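# Pour the ball through gutters into another arm's box

## Task

Get the ball out of the gutter where it starts and into the box that sits at a different arm. The box has a roof and one open side. You may tip the ball from one gutter into another and from a gutter into the box. The task fails if the box is moved, raised, rotated or tilted by more than a small amount. It also fails if the ball drops noticeably below the table tops while no robot is carrying it, or if anything is knocked or placed outside the work area. A gutter only holds the ball while its open end is higher than the rest; if its handle stands vertical, the ball rolls out. Arm bases, in metres, with heading in degrees counter-clockwise from +x: arm1 at x=-1.71 y=+0.31 z=+0.92 facing -13; arm2 at x=+0.00 y=-0.02 z=+0.95 facing -89; arm3 at x=+1.71 y=+0.44 z=+0.93 facing -165. To finish, open the grippers and move the arms away. The ball must stay in the box with no robot holding anything in place.

## Robot and tools

Robots: arm1, arm2 and arm3 are identical i2rt Big YAM arms. Each has six revolute joints, a two-finger gripper and a wrist camera. With joints 1 and 6 at zero and the hand level and pointing forward, the wrist camera rides on top of the hand and views the fingertips. Reach is roughly 1.0 m from the joint-1 axis. Joints move at different speeds, so the hand can sweep a wide, curved path between postures.

Frame: there is one shared scene frame with its origin on the floor and +z up. The hand point lies midway between the fingertips. The hand's z axis runs along the fingers, and the fingers close along its y axis. The base positions and headings in the task are given in this frame.

Joints. All values are absolute targets, angles in radians and the gripper in metres. The tolerance in brackets is what counts as reaching the target.
- joint1_rad: -2.879..2.879 (±0.045). Turns the arm about its base; positive is counter-clockwise seen from above; 0 means the arm unfolds along the base's heading.
- joint2_rad: 0..3.141 (±0.14). Shoulder; 0 points the upper arm backward and roughly level; increasing it raises the arm and then brings it forward.
- joint3_rad: 0..3.019 (±0.09). Elbow; 0 is fully folded, and larger values open it.
- joint4_rad: -1.692..1.57 (±0.055). Hand pitch; positive tips the fingers up.
- joint5_rad: -1.57..1.57 (±0.03). Sideways hand swing; positive goes to the arm's right.
- joint6_rad: -2.094..2.094 (±0.035). Hand roll; positive is clockwise when viewed from behind the hand.
- gripper_m: 0..0.093 (±0.003). Gap between the fingertips. Grip force is about 50-62 N per pad, lower on some grippers.

execute_actions:
- actions: a list with either no element or exactly one. The element is an object keyed by arm name. Each arm maps to {"joints": {...}}, which holds any subset of the seven keys above as absolute targets.
- Example: {"arm1": {"joints": {"gripper_m": 0.05}}, "arm2": {"joints": {"joint1_rad": 0.3}}}.
- All commanded motions begin at once and may finish at different times. A single action runs for at most 15 s.
- A joint or arm you leave out may still be driving toward its previous target.
- An unknown key or an out-of-range number rejects the whole call, and nothing moves.
- cameras: an optional list chosen from arm1_cam_wrist, arm2_cam_wrist, arm3_cam_wrist, cam_end_1, cam_end_2, cam_gap_1, cam_gap_2, cam_side, cam_top and "all". Leaving it out, sending null or sending ["all"] returns every camera; [] returns none.
- An empty actions list only returns the state and images.

wait: seconds, 0 to 10. Commands nothing new and then reports the state and images.

zoom_image: camera plus region [x0, y0, x1, y1] in pixels, measured from the top-left corner of that camera's most recent full image. The region can be at most 504 by 504 pixels.

read_manual: optional section, "licences". Returns only licence text and moves nothing.

finished_scene: scene, the number of the current scene. Ends it for good and reports whether the task succeeded.

Results:
- Each result gives joint_positions for every arm, and a pictures line that names the cameras in the same order as the returned images.
- joint_status reports how each commanded motion ended:
  - off_target: the joint stopped short and may still be pushing.
  - contact_stop: the joint quit its target and holds where it stopped.
  - time_out: the joint could not finish in time.
  - not_followed: a safety check withheld the arm's joint targets. A line reading "joint command not followed" appears, usually with a cause. Any gripper target in that action still runs. The withheld targets may be retried on later actions until you send targets that pass.
- After a time_out, a joint may keep pushing toward its target, or toward a point no more than 0.375, 0.375, 0.113, 0.225, 0.075 and 0.3 rad (joints 1-6) from where it stands. It can move on its own once its path clears.
- on_its_own lists behaviour you did not command in this call. Here "held at" means the target a joint is holding, not where the joint is.
- To relieve a joint that is pushing, command its reported position.
- A tiny change of target may produce no motion. A joint carrying a load sags.
- If any result reports a stop, the remaining execute_actions, wait and finished_scene calls in that same reply are skipped.

Heat: holding loads and pushing warm the motors, and this continues while you are thinking. A MOTOR HOT line appears at 85 °C. At 100 °C an OVER-TEMPERATURE FAULT drops the whole arm and its gripper until it cools. The affected keys then show limit_stop_at_motor_heat; send those targets again afterwards. Some heat carries over into the next task.

Cautions:
- The arms do not stop when they touch something; they keep pushing, possibly hard.
- Arm-to-arm clamping ends the run, and a violent collision may also end it. No state line reports contact between arms.
- The self-collision and inter-arm check can act too late, and it ignores fingers, gripper housings and wrist cameras.
- Avoid drops, slips, slams and heavy pushing. Avoid bumping the box, and keep everything inside the work area.
- Loose objects may occasionally get a brief push.
- The simulation keeps running while you compose a reply, with the last command held.
- Less robot motion time is better.

Each tool is called after "Request:" as name(argument=value, ...) on one line, values as JSON.

## Session

Request:
execute_actions(actions=[])

Scene clock: 0.00 s.
arm1.joint_positions: joint1_rad=-0.839 joint2_rad=+0.301 joint3_rad=+1.522 joint4_rad=-1.328 joint5_rad=+0.021 joint6_rad=+0.228 gripper_m=+0.094
arm1.joint_status: not commanded
arm1.hand: x=-1.7004 y=+0.2537 z=+1.5603 quat_wxyz=(-0.609, -0.459, -0.586, +0.274) (m; scene frame)
arm2.joint_positions: joint1_rad=-0.043 joint2_rad=+0.579 joint3_rad=+1.652 joint4_rad=-1.590 joint5_rad=+0.233 joint6_rad=+0.082 gripper_m=+0.094
arm2.joint_status: not commanded
arm2.hand: x=-0.0355 y=-0.1513 z=+1.5626 quat_wxyz=(-0.292, -0.675, -0.528, +0.424) (m; scene frame)
arm3.joint_positions: joint1_rad=-0.250 joint2_rad=+0.312 joint3_rad=+1.662 joint4_rad=-1.171 joint5_rad=-0.083 joint6_rad=-0.572 gripper_m=+0.095
arm3.joint_status: not commanded
arm3.hand: x=+1.7150 y=+0.4269 z=+1.6563 quat_wxyz=(+0.189, -0.600, -0.216, +0.747) (m; scene frame)
pictures: arm1_cam_wrist, arm2_cam_wrist, arm3_cam_wrist, cam_end_1, cam_end_2, cam_gap_1, cam_gap_2, cam_side, cam_top
Images, in order (width x height): arm1_cam_wrist 616x616, arm2_cam_wrist 616x616, arm3_cam_wrist 616x616, cam_end_1 896x504, cam_end_2 896x504, cam_gap_1 896x504, cam_gap_2 896x504, cam_side 896x504, cam_top 896x504.

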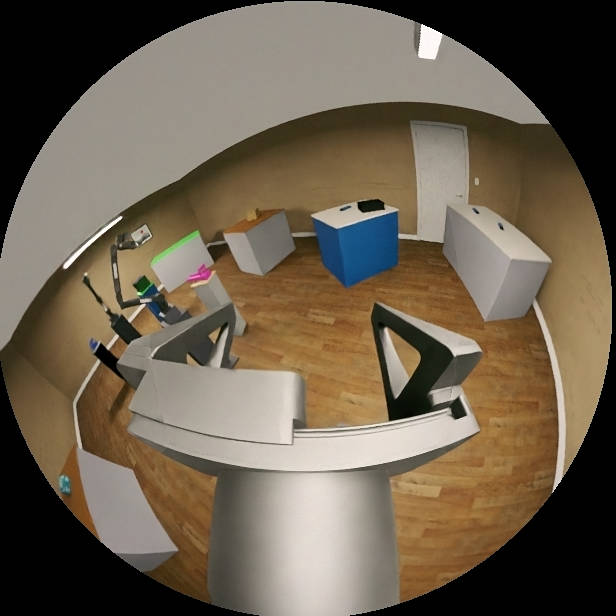

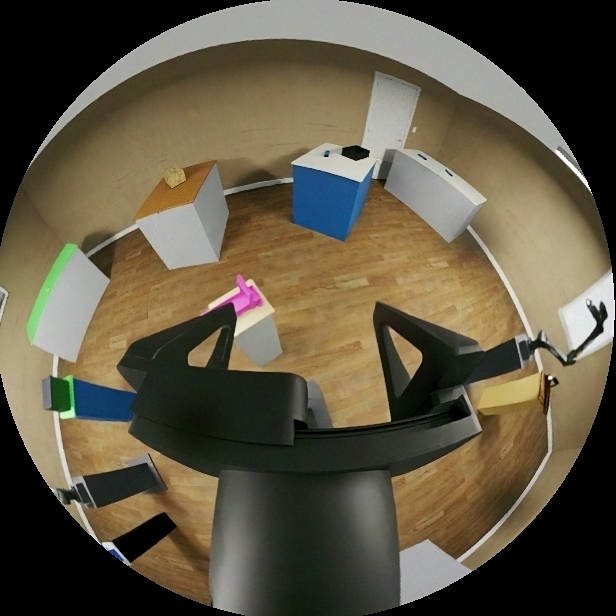

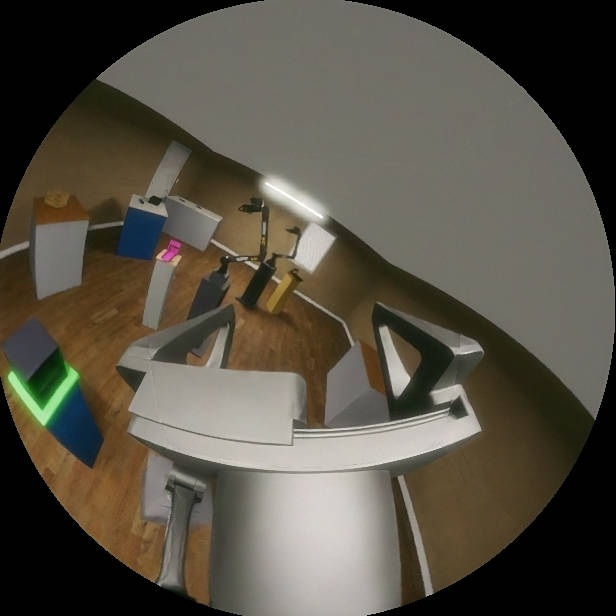

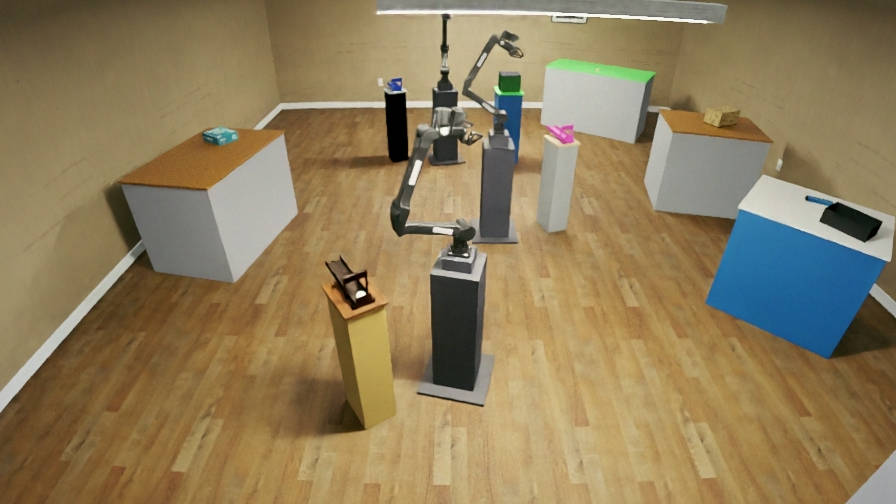

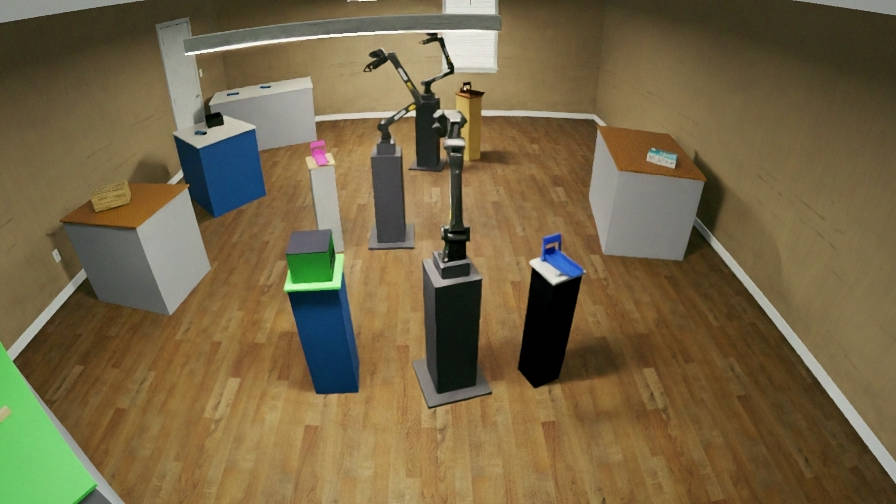

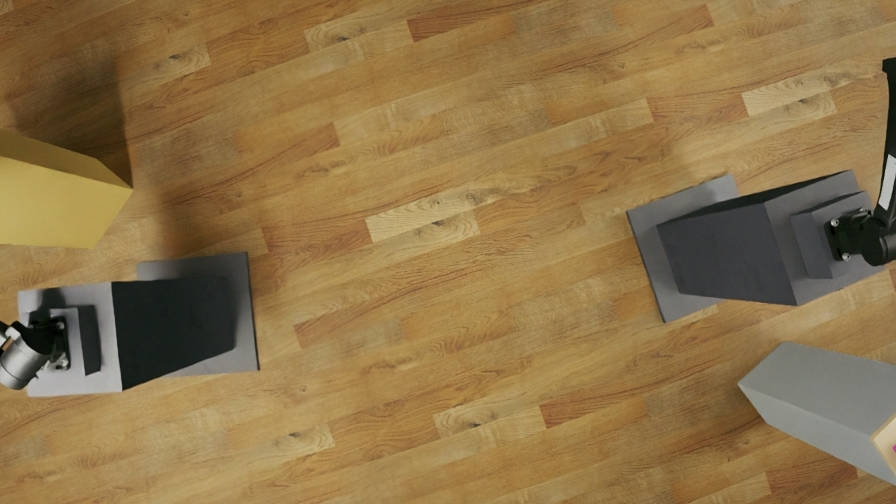

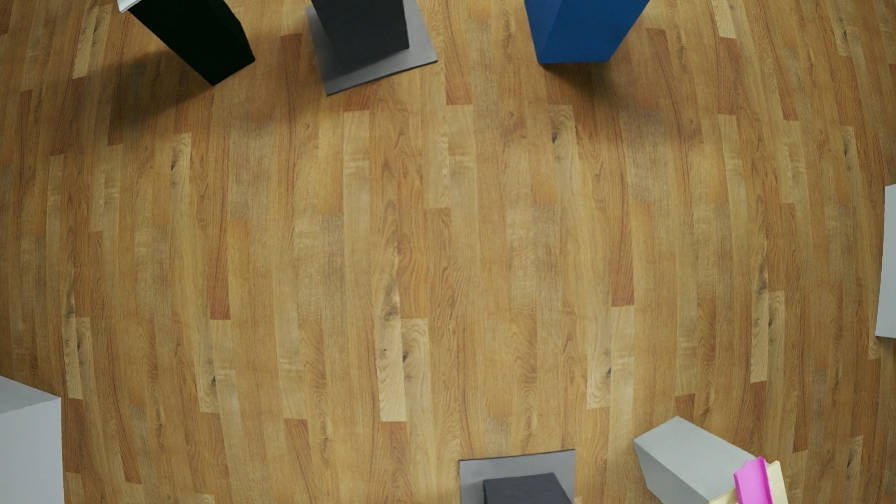

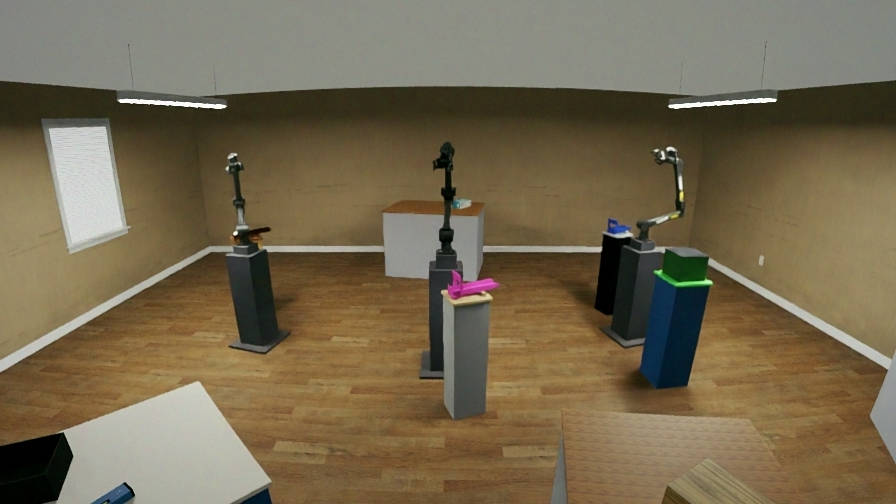

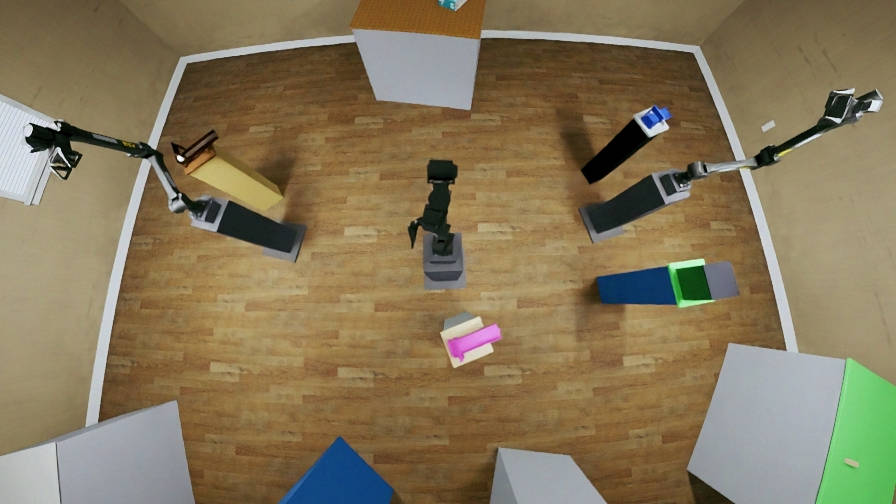

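Request:
zoom_image(camera="cam_end_1", region=[290, 230, 430, 330])

Request:
zoom_image(camera="cam_end_2", region=[260, 200, 620, 320])

Region (290, 230, 430, 330) of cam_end_1's 896x504 image, scaled by 3.600, with more detail than that image has; it fills the top 360 rows of this view, and the rest is white.

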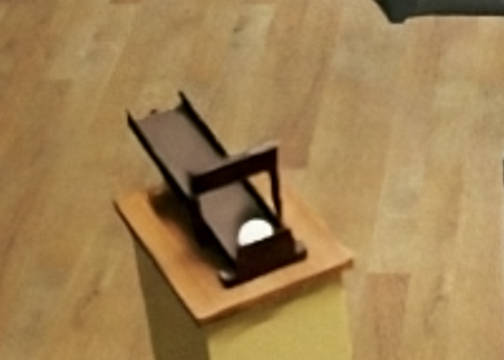

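Region (260, 200, 620, 320) of cam_end_2's 896x504 image, scaled by 1.400, with more detail than that image has.

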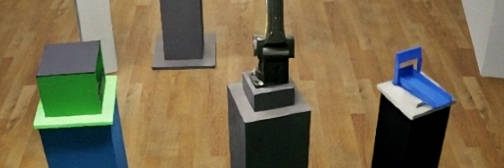

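Request:
execute_actions(actions=[{"arm1":{"joints":{"joint1_rad":2.2,"joint2_rad":1.6,"joint3_rad":1.7,"joint4_rad":-1.65,"joint5_rad":0,"joint6_rad":0}},"arm2":{"joints":{"joint1_rad":0.15,"joint2_rad":1.6,"joint3_rad":1.7,"joint4_rad":-1.65,"joint5_rad":0,"joint6_rad":0}},"arm3":{"joints":{"joint1_rad":-1.87,"joint2_rad":1.6,"joint3_rad":1.7,"joint4_rad":-1.65,"joint5_rad":0,"joint6_rad":0}}}], cameras=["arm1_cam_wrist","arm2_cam_wrist","arm3_cam_wrist","cam_side","cam_top"])

Scene clock: 2.93 s.
arm1.joint_positions: joint1_rad=+2.202 joint2_rad=+1.602 joint3_rad=+1.686 joint4_rad=-1.636 joint5_rad=-0.001 joint6_rad=+0.006 gripper_m=+0.094
arm1.joint_status: all done
arm1.hand: x=-1.9088 y=+0.7557 z=+1.2146 quat_wxyz=(-0.012, +0.832, -0.554, -0.005) (m; scene frame)
arm2.joint_positions: joint1_rad=+0.144 joint2_rad=+1.622 joint3_rad=+1.685 joint4_rad=-1.636 joint5_rad=+0.002 joint6_rad=+0.016 gripper_m=+0.094
arm2.joint_status: all done
arm2.hand: x=+0.0792 y=-0.5054 z=+1.2363 quat_wxyz=(+0.004, -0.656, -0.755, +0.008) (m; scene frame)
arm3.joint_positions: joint1_rad=-1.878 joint2_rad=+1.616 joint3_rad=+1.675 joint4_rad=-1.637 joint5_rad=-0.001 joint6_rad=-0.009 gripper_m=+0.095
arm3.joint_status: all done
arm3.hand: x=+1.7394 y=+0.9288 z=+1.2133 quat_wxyz=(-0.005, -0.695, +0.719, +0.003) (m; scene frame)
pictures: arm1_cam_wrist, arm2_cam_wrist, arm3_cam_wrist, cam_side, cam_top
Images, in order (width x height): arm1_cam_wrist 616x616, arm2_cam_wrist 616x616, arm3_cam_wrist 616x616, cam_side 896x504, cam_top 896x504.

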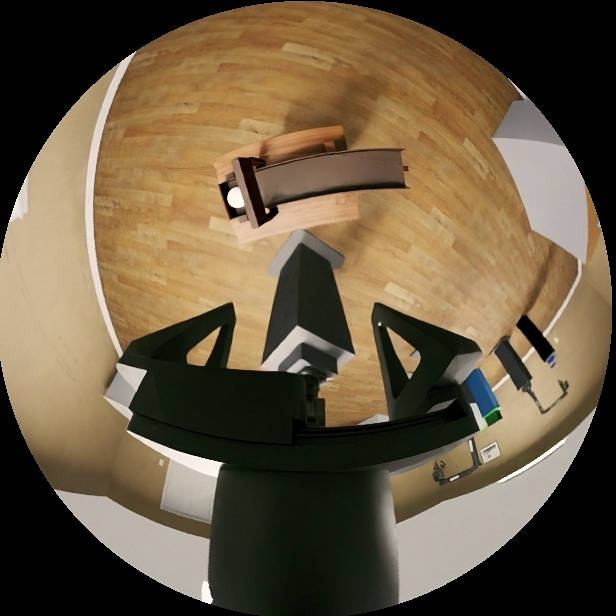

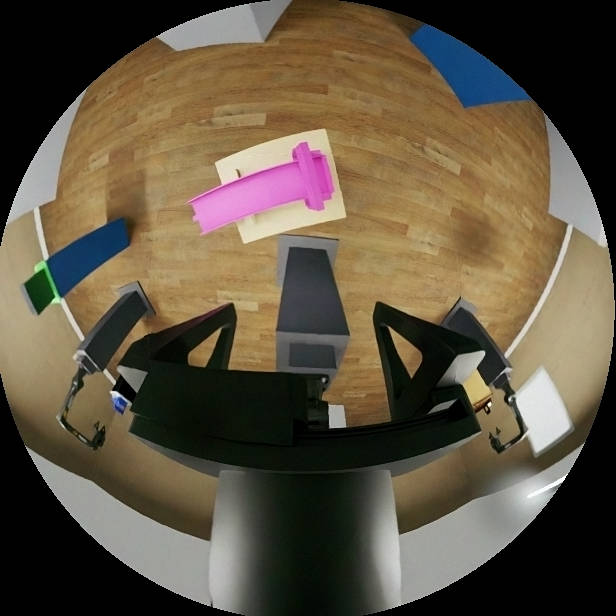

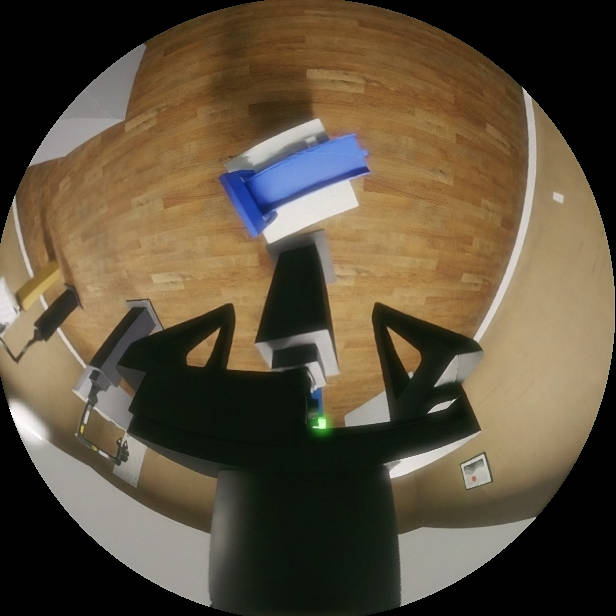

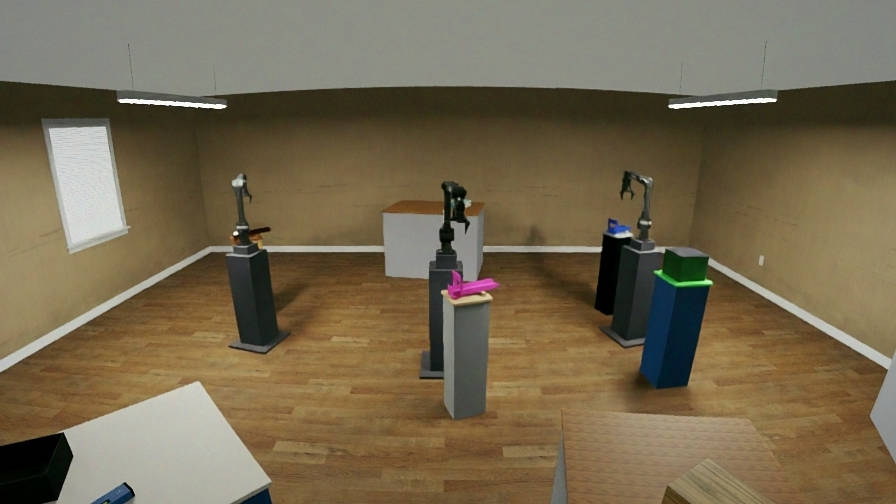

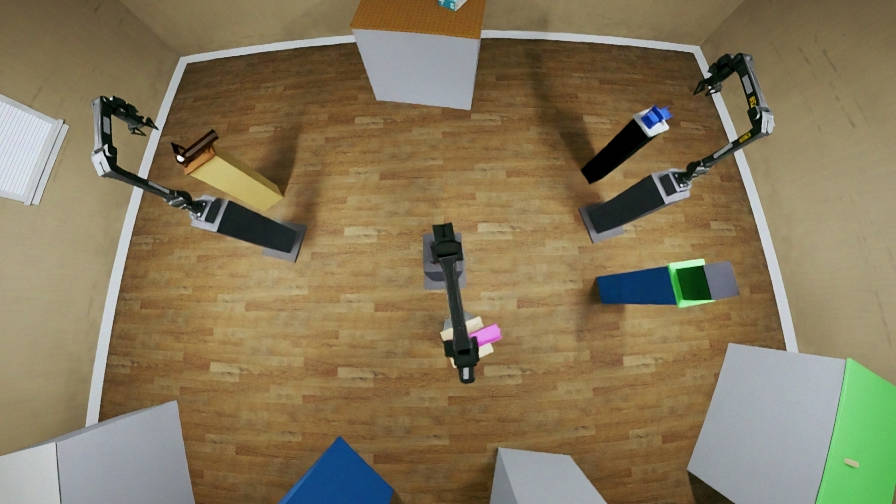

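Request:
execute_actions(actions=[{"arm1":{"joints":{"joint1_rad":2.45,"joint2_rad":1.84,"joint3_rad":1.65,"joint4_rad":-1.37,"joint5_rad":0.3,"joint6_rad":0.1}},"arm2":{"joints":{"joint1_rad":0.05,"joint2_rad":1.92,"joint3_rad":1.71,"joint4_rad":-1.33,"joint5_rad":-0.3,"joint6_rad":-0.4}},"arm3":{"joints":{"joint1_rad":-1.6,"joint2_rad":1.75,"joint3_rad":1.54,"joint4_rad":-1.34,"joint5_rad":0.3,"joint6_rad":-0.05}}}], cameras=["arm1_cam_wrist","arm2_cam_wrist","arm3_cam_wrist","cam_side","cam_end_1","cam_end_2"])

Request:
zoom_image(camera="cam_side", region=[200, 150, 700, 320])

Scene clock: 4.77 s.
arm1.joint_positions: joint1_rad=+2.459 joint2_rad=+1.835 joint3_rad=+1.638 joint4_rad=-1.383 joint5_rad=+0.298 joint6_rad=+0.092 gripper_m=+0.094
arm1.joint_status: all done
arm1.hand: x=-2.0186 y=+0.7814 z=+1.0855 quat_wxyz=(-0.141, +0.866, -0.475, +0.068) (m; scene frame)
arm2.joint_positions: joint1_rad=+0.042 joint2_rad=+1.949 joint3_rad=+1.685 joint4_rad=-1.345 joint5_rad=-0.298 joint6_rad=-0.383 gripper_m=+0.094
arm2.joint_status: all done
arm2.hand: x=+0.0835 y=-0.6036 z=+1.0732 quat_wxyz=(-0.106, -0.533, -0.834, -0.094) (m; scene frame)
arm3.joint_positions: joint1_rad=-1.597 joint2_rad=+1.760 joint3_rad=+1.518 joint4_rad=-1.354 joint5_rad=+0.296 joint6_rad=-0.041 gripper_m=+0.095
arm3.joint_status: all done
arm3.hand: x=+1.6425 y=+0.9657 z=+1.0922 quat_wxyz=(+0.105, -0.791, +0.595, -0.098) (m; scene frame)
pictures: arm1_cam_wrist, arm2_cam_wrist, arm3_cam_wrist, cam_end_1, cam_end_2, cam_side
Images, in order (width x height): arm1_cam_wrist 616x616, arm2_cam_wrist 616x616, arm3_cam_wrist 616x616, cam_end_1 896x504, cam_end_2 896x504, cam_side 896x504.

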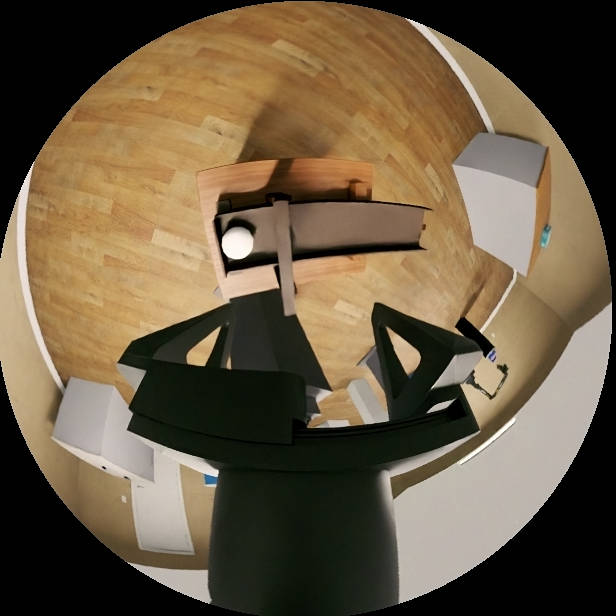

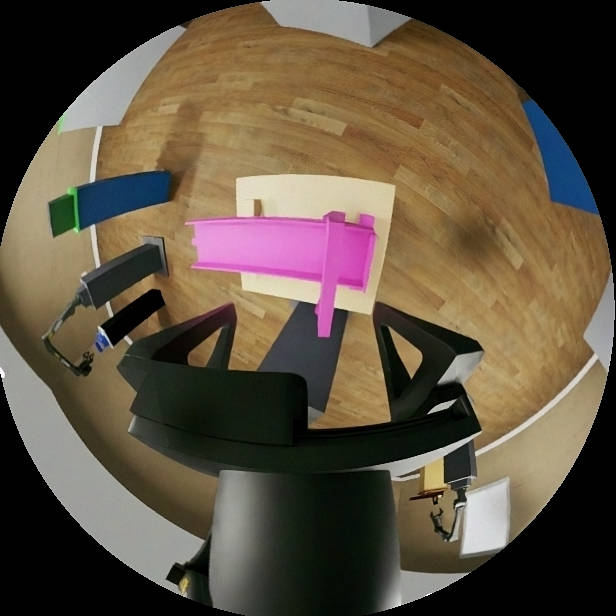

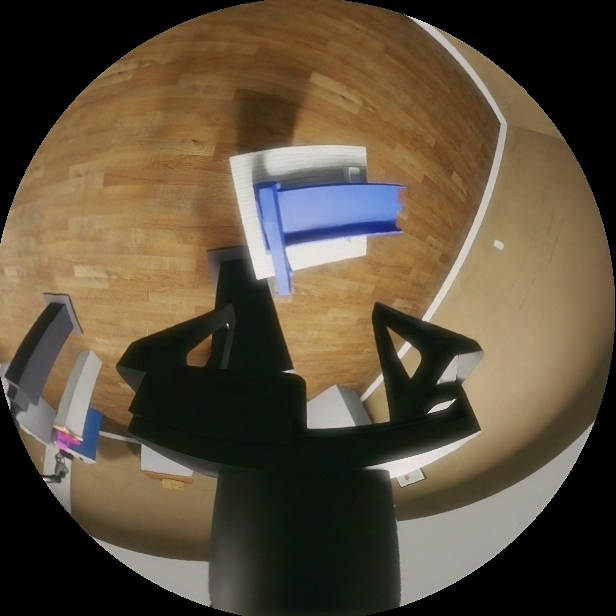

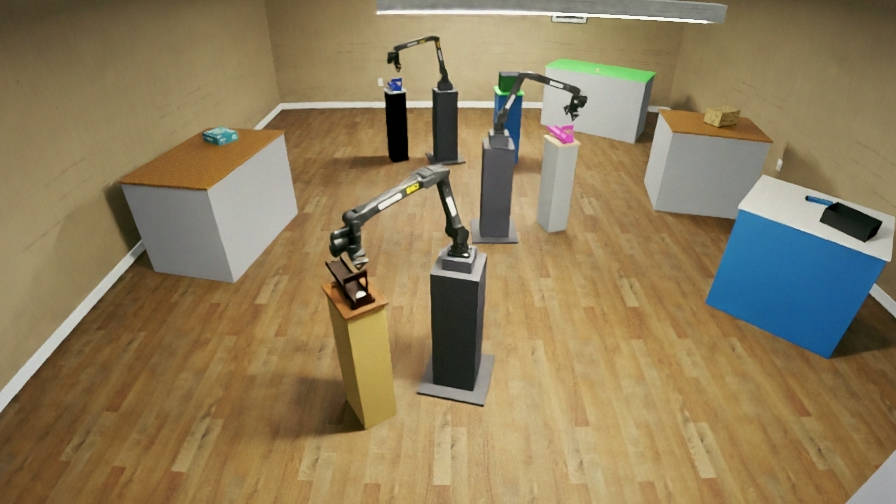

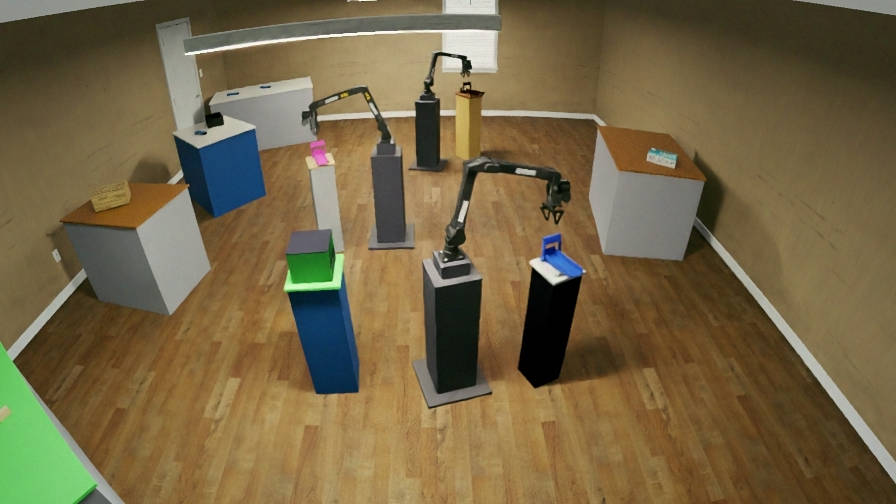

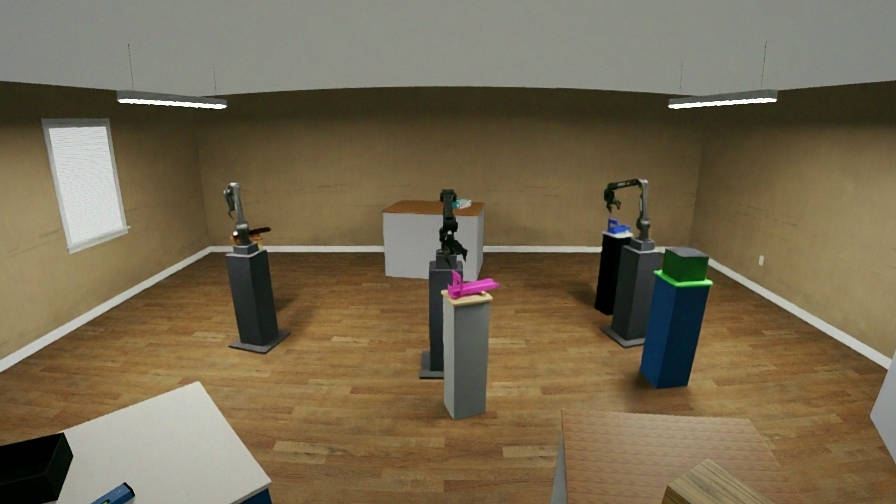

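Region (200, 150, 700, 320) of cam_side's 896x504 image, scaled by 1.008, with more detail than that image has; it fills the top 171 rows of this view, and the rest is white.

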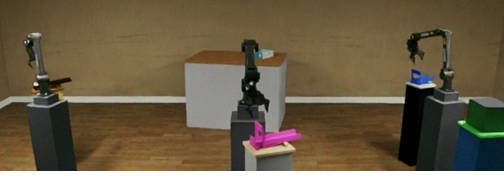

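Request:
execute_actions(actions=[{"arm1":{"joints":{"joint2_rad":1.91,"joint3_rad":1.505,"joint4_rad":-1.15,"joint5_rad":0.24}},"arm2":{"joints":{"joint2_rad":1.955,"joint3_rad":1.57,"joint4_rad":-1.13,"joint5_rad":-0.24,"joint6_rad":-0.33}},"arm3":{"joints":{"joint2_rad":1.89,"joint3_rad":1.41,"joint4_rad":-1.055,"joint5_rad":0.24,"joint6_rad":-0.12}}}], cameras=["arm1_cam_wrist","arm2_cam_wrist","arm3_cam_wrist"])

Scene clock: 6.20 s.
arm1.joint_positions: joint1_rad=+2.459 joint2_rad=+1.910 joint3_rad=+1.502 joint4_rad=-1.165 joint5_rad=+0.242 joint6_rad=+0.092 gripper_m=+0.094
arm1.joint_status: all done
arm1.hand: x=-2.0269 y=+0.7792 z=+0.9926 quat_wxyz=(-0.117, +0.869, -0.477, +0.053) (m; scene frame)
arm2.joint_positions: joint1_rad=+0.042 joint2_rad=+1.955 joint3_rad=+1.566 joint4_rad=-1.148 joint5_rad=-0.242 joint6_rad=-0.346 gripper_m=+0.094
arm2.joint_status: all done
arm2.hand: x=+0.0737 y=-0.6083 z=+1.0241 quat_wxyz=(-0.103, -0.546, -0.830, -0.051) (m; scene frame)
arm3.joint_positions: joint1_rad=-1.597 joint2_rad=+1.904 joint3_rad=+1.390 joint4_rad=-1.069 joint5_rad=+0.244 joint6_rad=-0.110 gripper_m=+0.095
arm3.joint_status: all done
arm3.hand: x=+1.6293 y=+0.9787 z=+0.9699 quat_wxyz=(+0.086, -0.813, +0.570, -0.079) (m; scene frame)
pictures: arm1_cam_wrist, arm2_cam_wrist, arm3_cam_wrist
Images, in order (width x height): arm1_cam_wrist 616x616, arm2_cam_wrist 616x616, arm3_cam_wrist 616x616.

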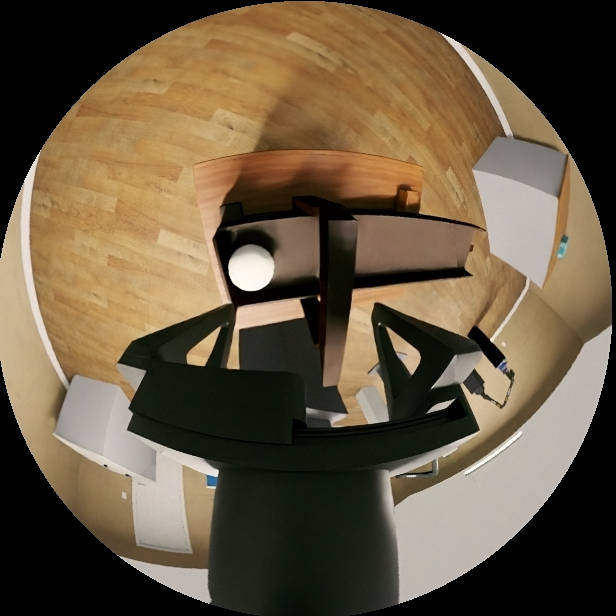

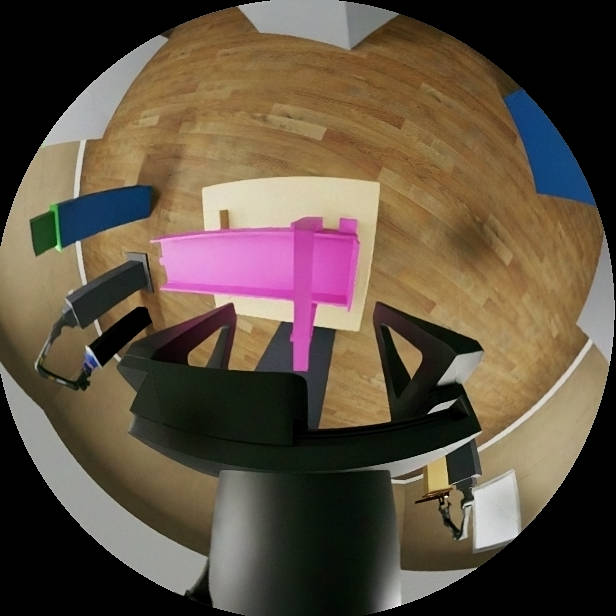

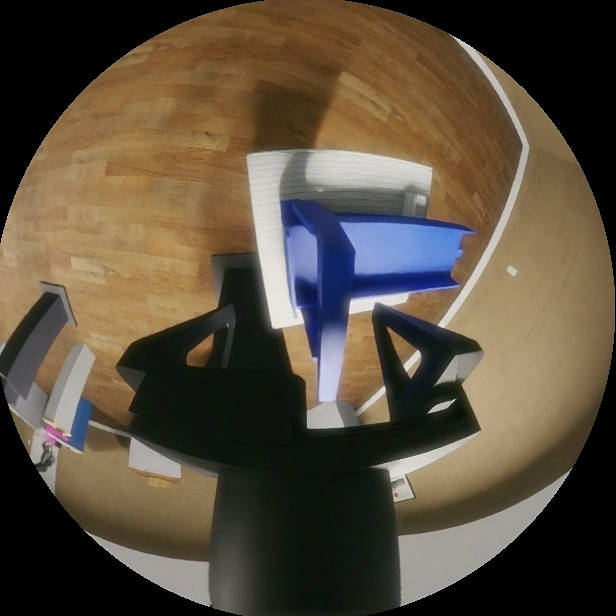

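Request:
execute_actions(actions=[{"arm1":{"joints":{"joint1_rad":2.43,"joint3_rad":1.475,"joint4_rad":-1.13,"joint5_rad":0.3}},"arm2":{"joints":{"joint2_rad":1.99,"joint3_rad":1.53,"joint4_rad":-1.09,"joint5_rad":-0.3}},"arm3":{"joints":{"joint1_rad":-1.625,"joint5_rad":0.3}}}], cameras=[])

Request:
execute_actions(actions=[{"arm1":{"joints":{"gripper_m":0}},"arm2":{"joints":{"gripper_m":0}},"arm3":{"joints":{"gripper_m":0}}}], cameras=["arm1_cam_wrist","arm2_cam_wrist","arm3_cam_wrist"])

Scene clock: 7.17 s.
arm1.joint_positions: joint1_rad=+2.438 joint2_rad=+1.909 joint3_rad=+1.482 joint4_rad=-1.145 joint5_rad=+0.298 joint6_rad=+0.092 gripper_m=+0.094
arm1.joint_status: all done
arm1.hand: x=-2.0072 y=+0.7890 z=+0.9891 quat_wxyz=(-0.142, +0.861, -0.485, +0.065) (m; scene frame)
arm2.joint_positions: joint1_rad=+0.042 joint2_rad=+1.984 joint3_rad=+1.531 joint4_rad=-1.107 joint5_rad=-0.298 joint6_rad=-0.346 gripper_m=+0.094
arm2.joint_status: all done
arm2.hand: x=+0.0823 y=-0.6017 z=+0.9980 quat_wxyz=(-0.118, -0.545, -0.826, -0.077) (m; scene frame)
arm3.joint_positions: joint1_rad=-1.621 joint2_rad=+1.904 joint3_rad=+1.390 joint4_rad=-1.069 joint5_rad=+0.296 joint6_rad=-0.111 gripper_m=+0.095
arm3.joint_status: all done
arm3.hand: x=+1.6509 y=+0.9825 z=+0.9721 quat_wxyz=(+0.104, -0.804, +0.578, -0.098) (m; scene frame)
pictures: none
No camera images: the call's "cameras" was empty. Leave "cameras" out to get every camera's image.

Scene clock: 8.00 s.
arm1.joint_positions: joint1_rad=+2.436 joint2_rad=+1.901 joint3_rad=+1.479 joint4_rad=-1.142 joint5_rad=+0.296 joint6_rad=+0.094 gripper_m=+0.011
arm1.joint_status: gripper_m off_target (ended at +0.011, target +0.000)
arm1.hand: x=-2.0068 y=+0.7891 z=+0.9922 quat_wxyz=(-0.143, +0.860, -0.487, +0.061) (m; scene frame)
arm2.joint_positions: joint1_rad=+0.044 joint2_rad=+1.984 joint3_rad=+1.531 joint4_rad=-1.104 joint5_rad=-0.296 joint6_rad=-0.343 gripper_m=+0.011
arm2.joint_status: gripper_m off_target (ended at +0.011, target +0.000)
arm2.hand: x=+0.0827 y=-0.6024 z=+0.9979 quat_wxyz=(-0.118, -0.546, -0.826, -0.076) (m; scene frame)
arm3.joint_positions: joint1_rad=-1.622 joint2_rad=+1.904 joint3_rad=+1.390 joint4_rad=-1.067 joint5_rad=+0.297 joint6_rad=-0.114 gripper_m=+0.012
arm3.joint_status: gripper_m off_target (ended at +0.012, target +0.000)
arm3.hand: x=+1.6513 y=+0.9831 z=+0.9722 quat_wxyz=(+0.105, -0.804, +0.577, -0.097) (m; scene frame)
pictures: arm1_cam_wrist, arm2_cam_wrist, arm3_cam_wrist
Images, in order (width x height): arm1_cam_wrist 616x616, arm2_cam_wrist 616x616, arm3_cam_wrist 616x616.

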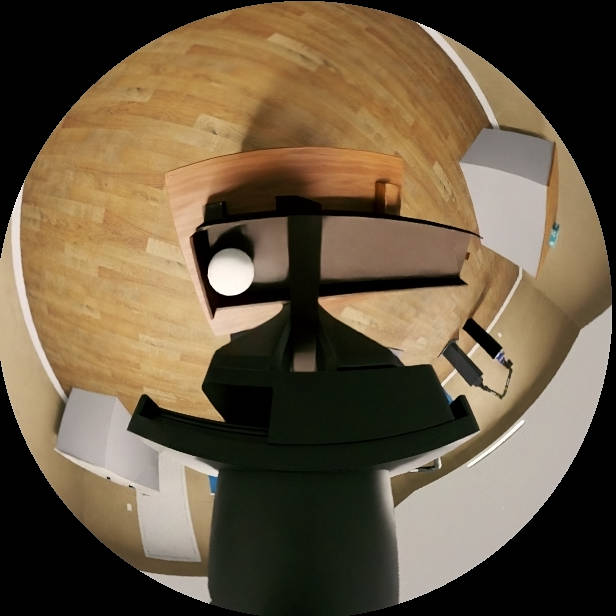

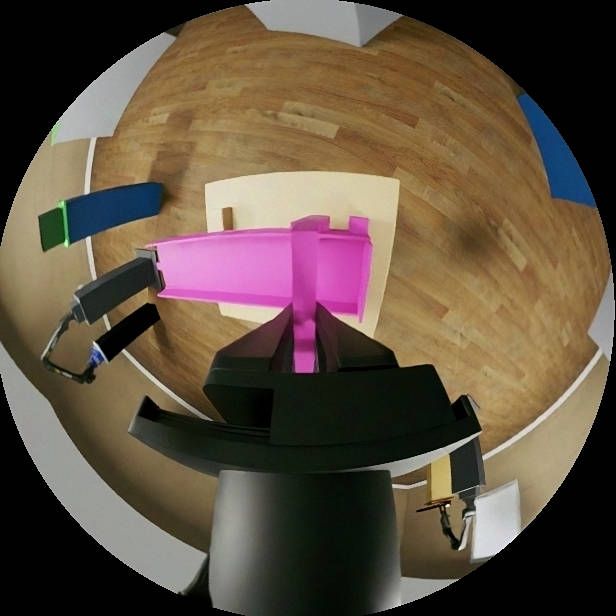

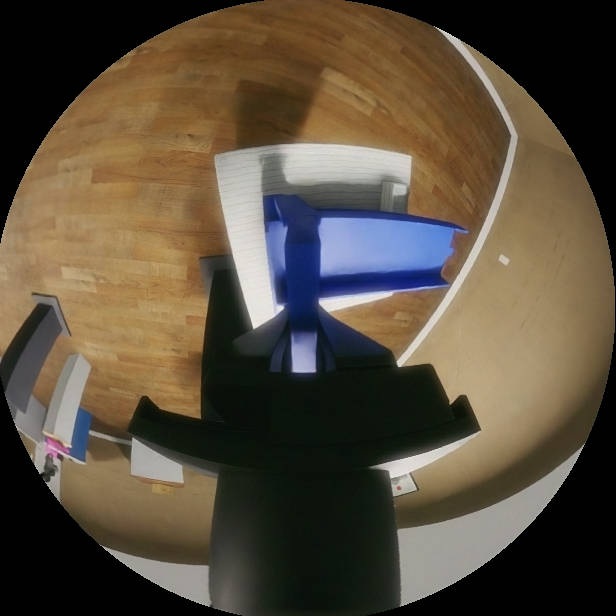

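Request:
execute_actions(actions=[{"arm1":{"joints":{"joint3_rad":1.85,"joint4_rad":-1.2,"joint5_rad":0.4}},"arm2":{"joints":{"joint3_rad":1.85}},"arm3":{"joints":{"joint3_rad":1.75}}}], cameras=[])

Request:
execute_actions(actions=[{"arm1":{"joints":{"joint6_rad":-0.8}},"arm2":{"joints":{"joint6_rad":1.57,"joint5_rad":0}},"arm3":{"joints":{"joint6_rad":-1.57,"joint5_rad":0}}}], cameras=[])

Request:
execute_actions(actions=[{"arm1":{"joints":{"joint4_rad":-1.0,"joint5_rad":0.2}}}], cameras=[])

Request:
execute_actions(actions=[{"arm1":{"joints":{"joint6_rad":-1.57,"joint5_rad":0}}}], cameras=["arm1_cam_wrist","cam_end_1","cam_end_2"])

Scene clock: 9.67 s.
arm1.joint_positions: joint1_rad=+2.436 joint2_rad=+1.905 joint3_rad=+1.806 joint4_rad=-1.195 joint5_rad=+0.394 joint6_rad=+0.094 gripper_m=+0.011
arm1.joint_status: all done
arm1.hand: x=-2.0524 y=+0.8741 z=+1.1250 quat_wxyz=(-0.239, +0.831, -0.500, -0.041) (m; scene frame)
arm2.joint_positions: joint1_rad=+0.044 joint2_rad=+2.014 joint3_rad=+1.803 joint4_rad=-1.100 joint5_rad=-0.295 joint6_rad=-0.343 gripper_m=+0.011
arm2.joint_status: all done
arm2.hand: x=+0.0892 y=-0.6989 z=+1.0869 quat_wxyz=(-0.189, -0.526, -0.829, +0.022) (m; scene frame)
arm3.joint_positions: joint1_rad=-1.622 joint2_rad=+1.897 joint3_rad=+1.711 joint4_rad=-1.063 joint5_rad=+0.297 joint6_rad=-0.114 gripper_m=+0.012
arm3.joint_status: all done
arm3.hand: x=+1.6278 y=+1.0980 z=+1.1035 quat_wxyz=(+0.213, -0.779, +0.589, +0.025) (m; scene frame)
pictures: none
No camera images: the call's "cameras" was empty. Leave "cameras" out to get every camera's image.

Scene clock: 11.97 s.
arm1.joint_positions: joint1_rad=+2.436 joint2_rad=+1.905 joint3_rad=+1.806 joint4_rad=-1.195 joint5_rad=+0.394 joint6_rad=-0.793 gripper_m=+0.011
arm1.joint_status: all done
arm1.hand: x=-2.0523 y=+0.8741 z=+1.1250 quat_wxyz=(-0.234, +0.965, -0.095, +0.066) (m; scene frame)
arm2.joint_positions: joint1_rad=+0.044 joint2_rad=+2.014 joint3_rad=+1.803 joint4_rad=-1.100 joint5_rad=+0.000 joint6_rad=+1.552 gripper_m=+0.011
arm2.joint_status: all done
arm2.hand: x=+0.0393 y=-0.7037 z=+1.0806 quat_wxyz=(-0.133, -0.990, -0.038, +0.005) (m; scene frame)
arm3.joint_positions: joint1_rad=-1.622 joint2_rad=+1.897 joint3_rad=+1.711 joint4_rad=-1.063 joint5_rad=+0.003 joint6_rad=-1.560 gripper_m=+0.011
arm3.joint_status: all done
arm3.hand: x=+1.5786 y=+1.0899 z=+1.0968 quat_wxyz=(+0.162, -0.982, -0.098, +0.021) (m; scene frame)
pictures: none
No camera images: the call's "cameras" was empty. Leave "cameras" out to get every camera's image.

Scene clock: 13.00 s.
arm1.joint_positions: joint1_rad=+2.436 joint2_rad=+1.905 joint3_rad=+1.806 joint4_rad=-1.028 joint5_rad=+0.199 joint6_rad=-0.795 gripper_m=+0.011
arm1.joint_status: all done
arm1.hand: x=-2.1023 y=+0.8877 z=+1.1293 quat_wxyz=(-0.234, +0.966, -0.088, -0.062) (m; scene frame)
arm2.joint_positions: joint1_rad=+0.044 joint2_rad=+2.014 joint3_rad=+1.803 joint4_rad=-1.100 joint5_rad=+0.000 joint6_rad=+1.553 gripper_m=+0.011
arm2.joint_status: not commanded
arm2.hand: x=+0.0393 y=-0.7037 z=+1.0806 quat_wxyz=(-0.133, -0.990, -0.038, +0.005) (m; scene frame)
arm3.joint_positions: joint1_rad=-1.622 joint2_rad=+1.897 joint3_rad=+1.711 joint4_rad=-1.063 joint5_rad=+0.003 joint6_rad=-1.560 gripper_m=+0.011
arm3.joint_status: not commanded
arm3.hand: x=+1.5786 y=+1.0899 z=+1.0968 quat_wxyz=(+0.162, -0.982, -0.098, +0.021) (m; scene frame)
pictures: none
No camera images: the call's "cameras" was empty. Leave "cameras" out to get every camera's image.

Scene clock: 14.73 s.
arm1.joint_positions: joint1_rad=+2.436 joint2_rad=+1.905 joint3_rad=+1.806 joint4_rad=-1.027 joint5_rad=+0.001 joint6_rad=-1.562 gripper_m=+0.011
arm1.joint_status: all done
arm1.hand: x=-2.1303 y=+0.8689 z=+1.1257 quat_wxyz=(-0.211, +0.928, +0.302, -0.062) (m; scene frame)
arm2.joint_positions: joint1_rad=+0.044 joint2_rad=+2.014 joint3_rad=+1.803 joint4_rad=-1.100 joint5_rad=+0.000 joint6_rad=+1.553 gripper_m=+0.011
arm2.joint_status: not commanded
arm2.hand: x=+0.0393 y=-0.7037 z=+1.0806 quat_wxyz=(-0.133, -0.990, -0.038, +0.005) (m; scene frame)
arm3.joint_positions: joint1_rad=-1.622 joint2_rad=+1.897 joint3_rad=+1.711 joint4_rad=-1.063 joint5_rad=+0.003 joint6_rad=-1.560 gripper_m=+0.011
arm3.joint_status: not commanded
arm3.hand: x=+1.5786 y=+1.0899 z=+1.0968 quat_wxyz=(+0.162, -0.982, -0.098, +0.021) (m; scene frame)
pictures: arm1_cam_wrist, cam_end_1, cam_end_2
Images, in order (width x height): arm1_cam_wrist 616x616, cam_end_1 896x504, cam_end_2 896x504.

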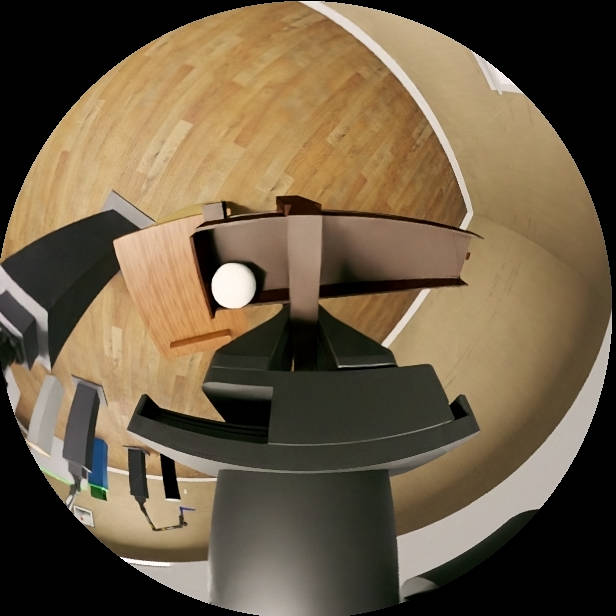

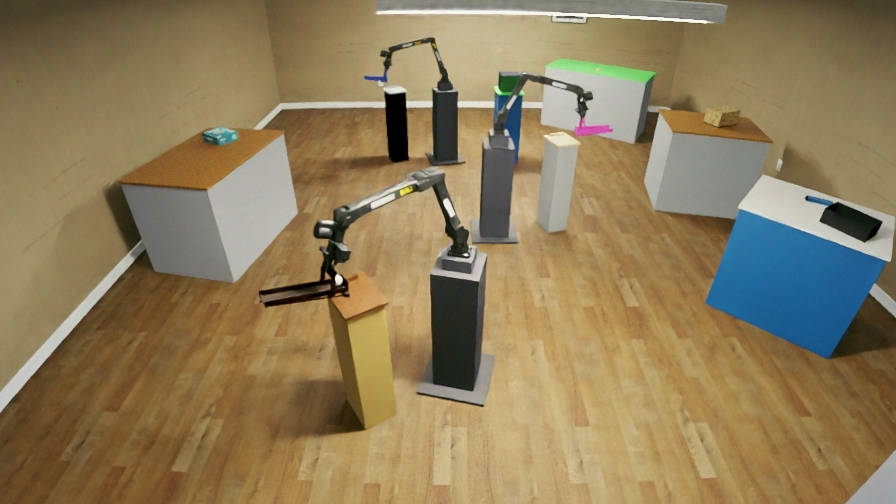

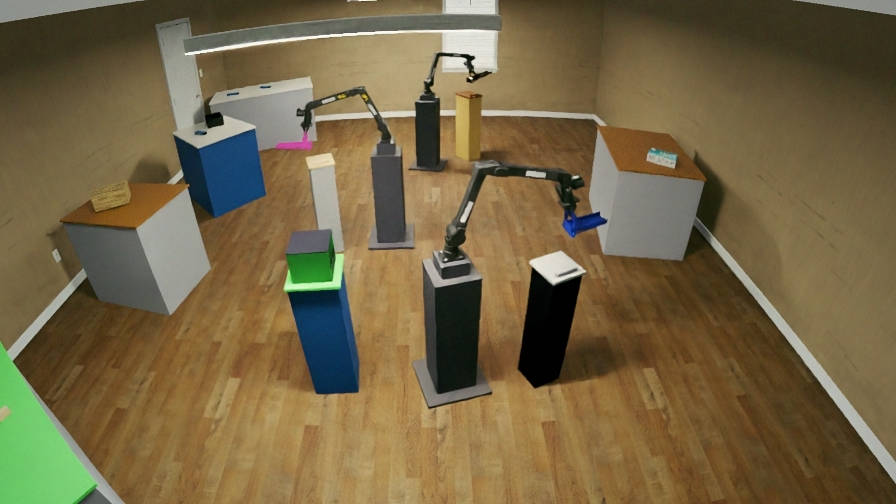

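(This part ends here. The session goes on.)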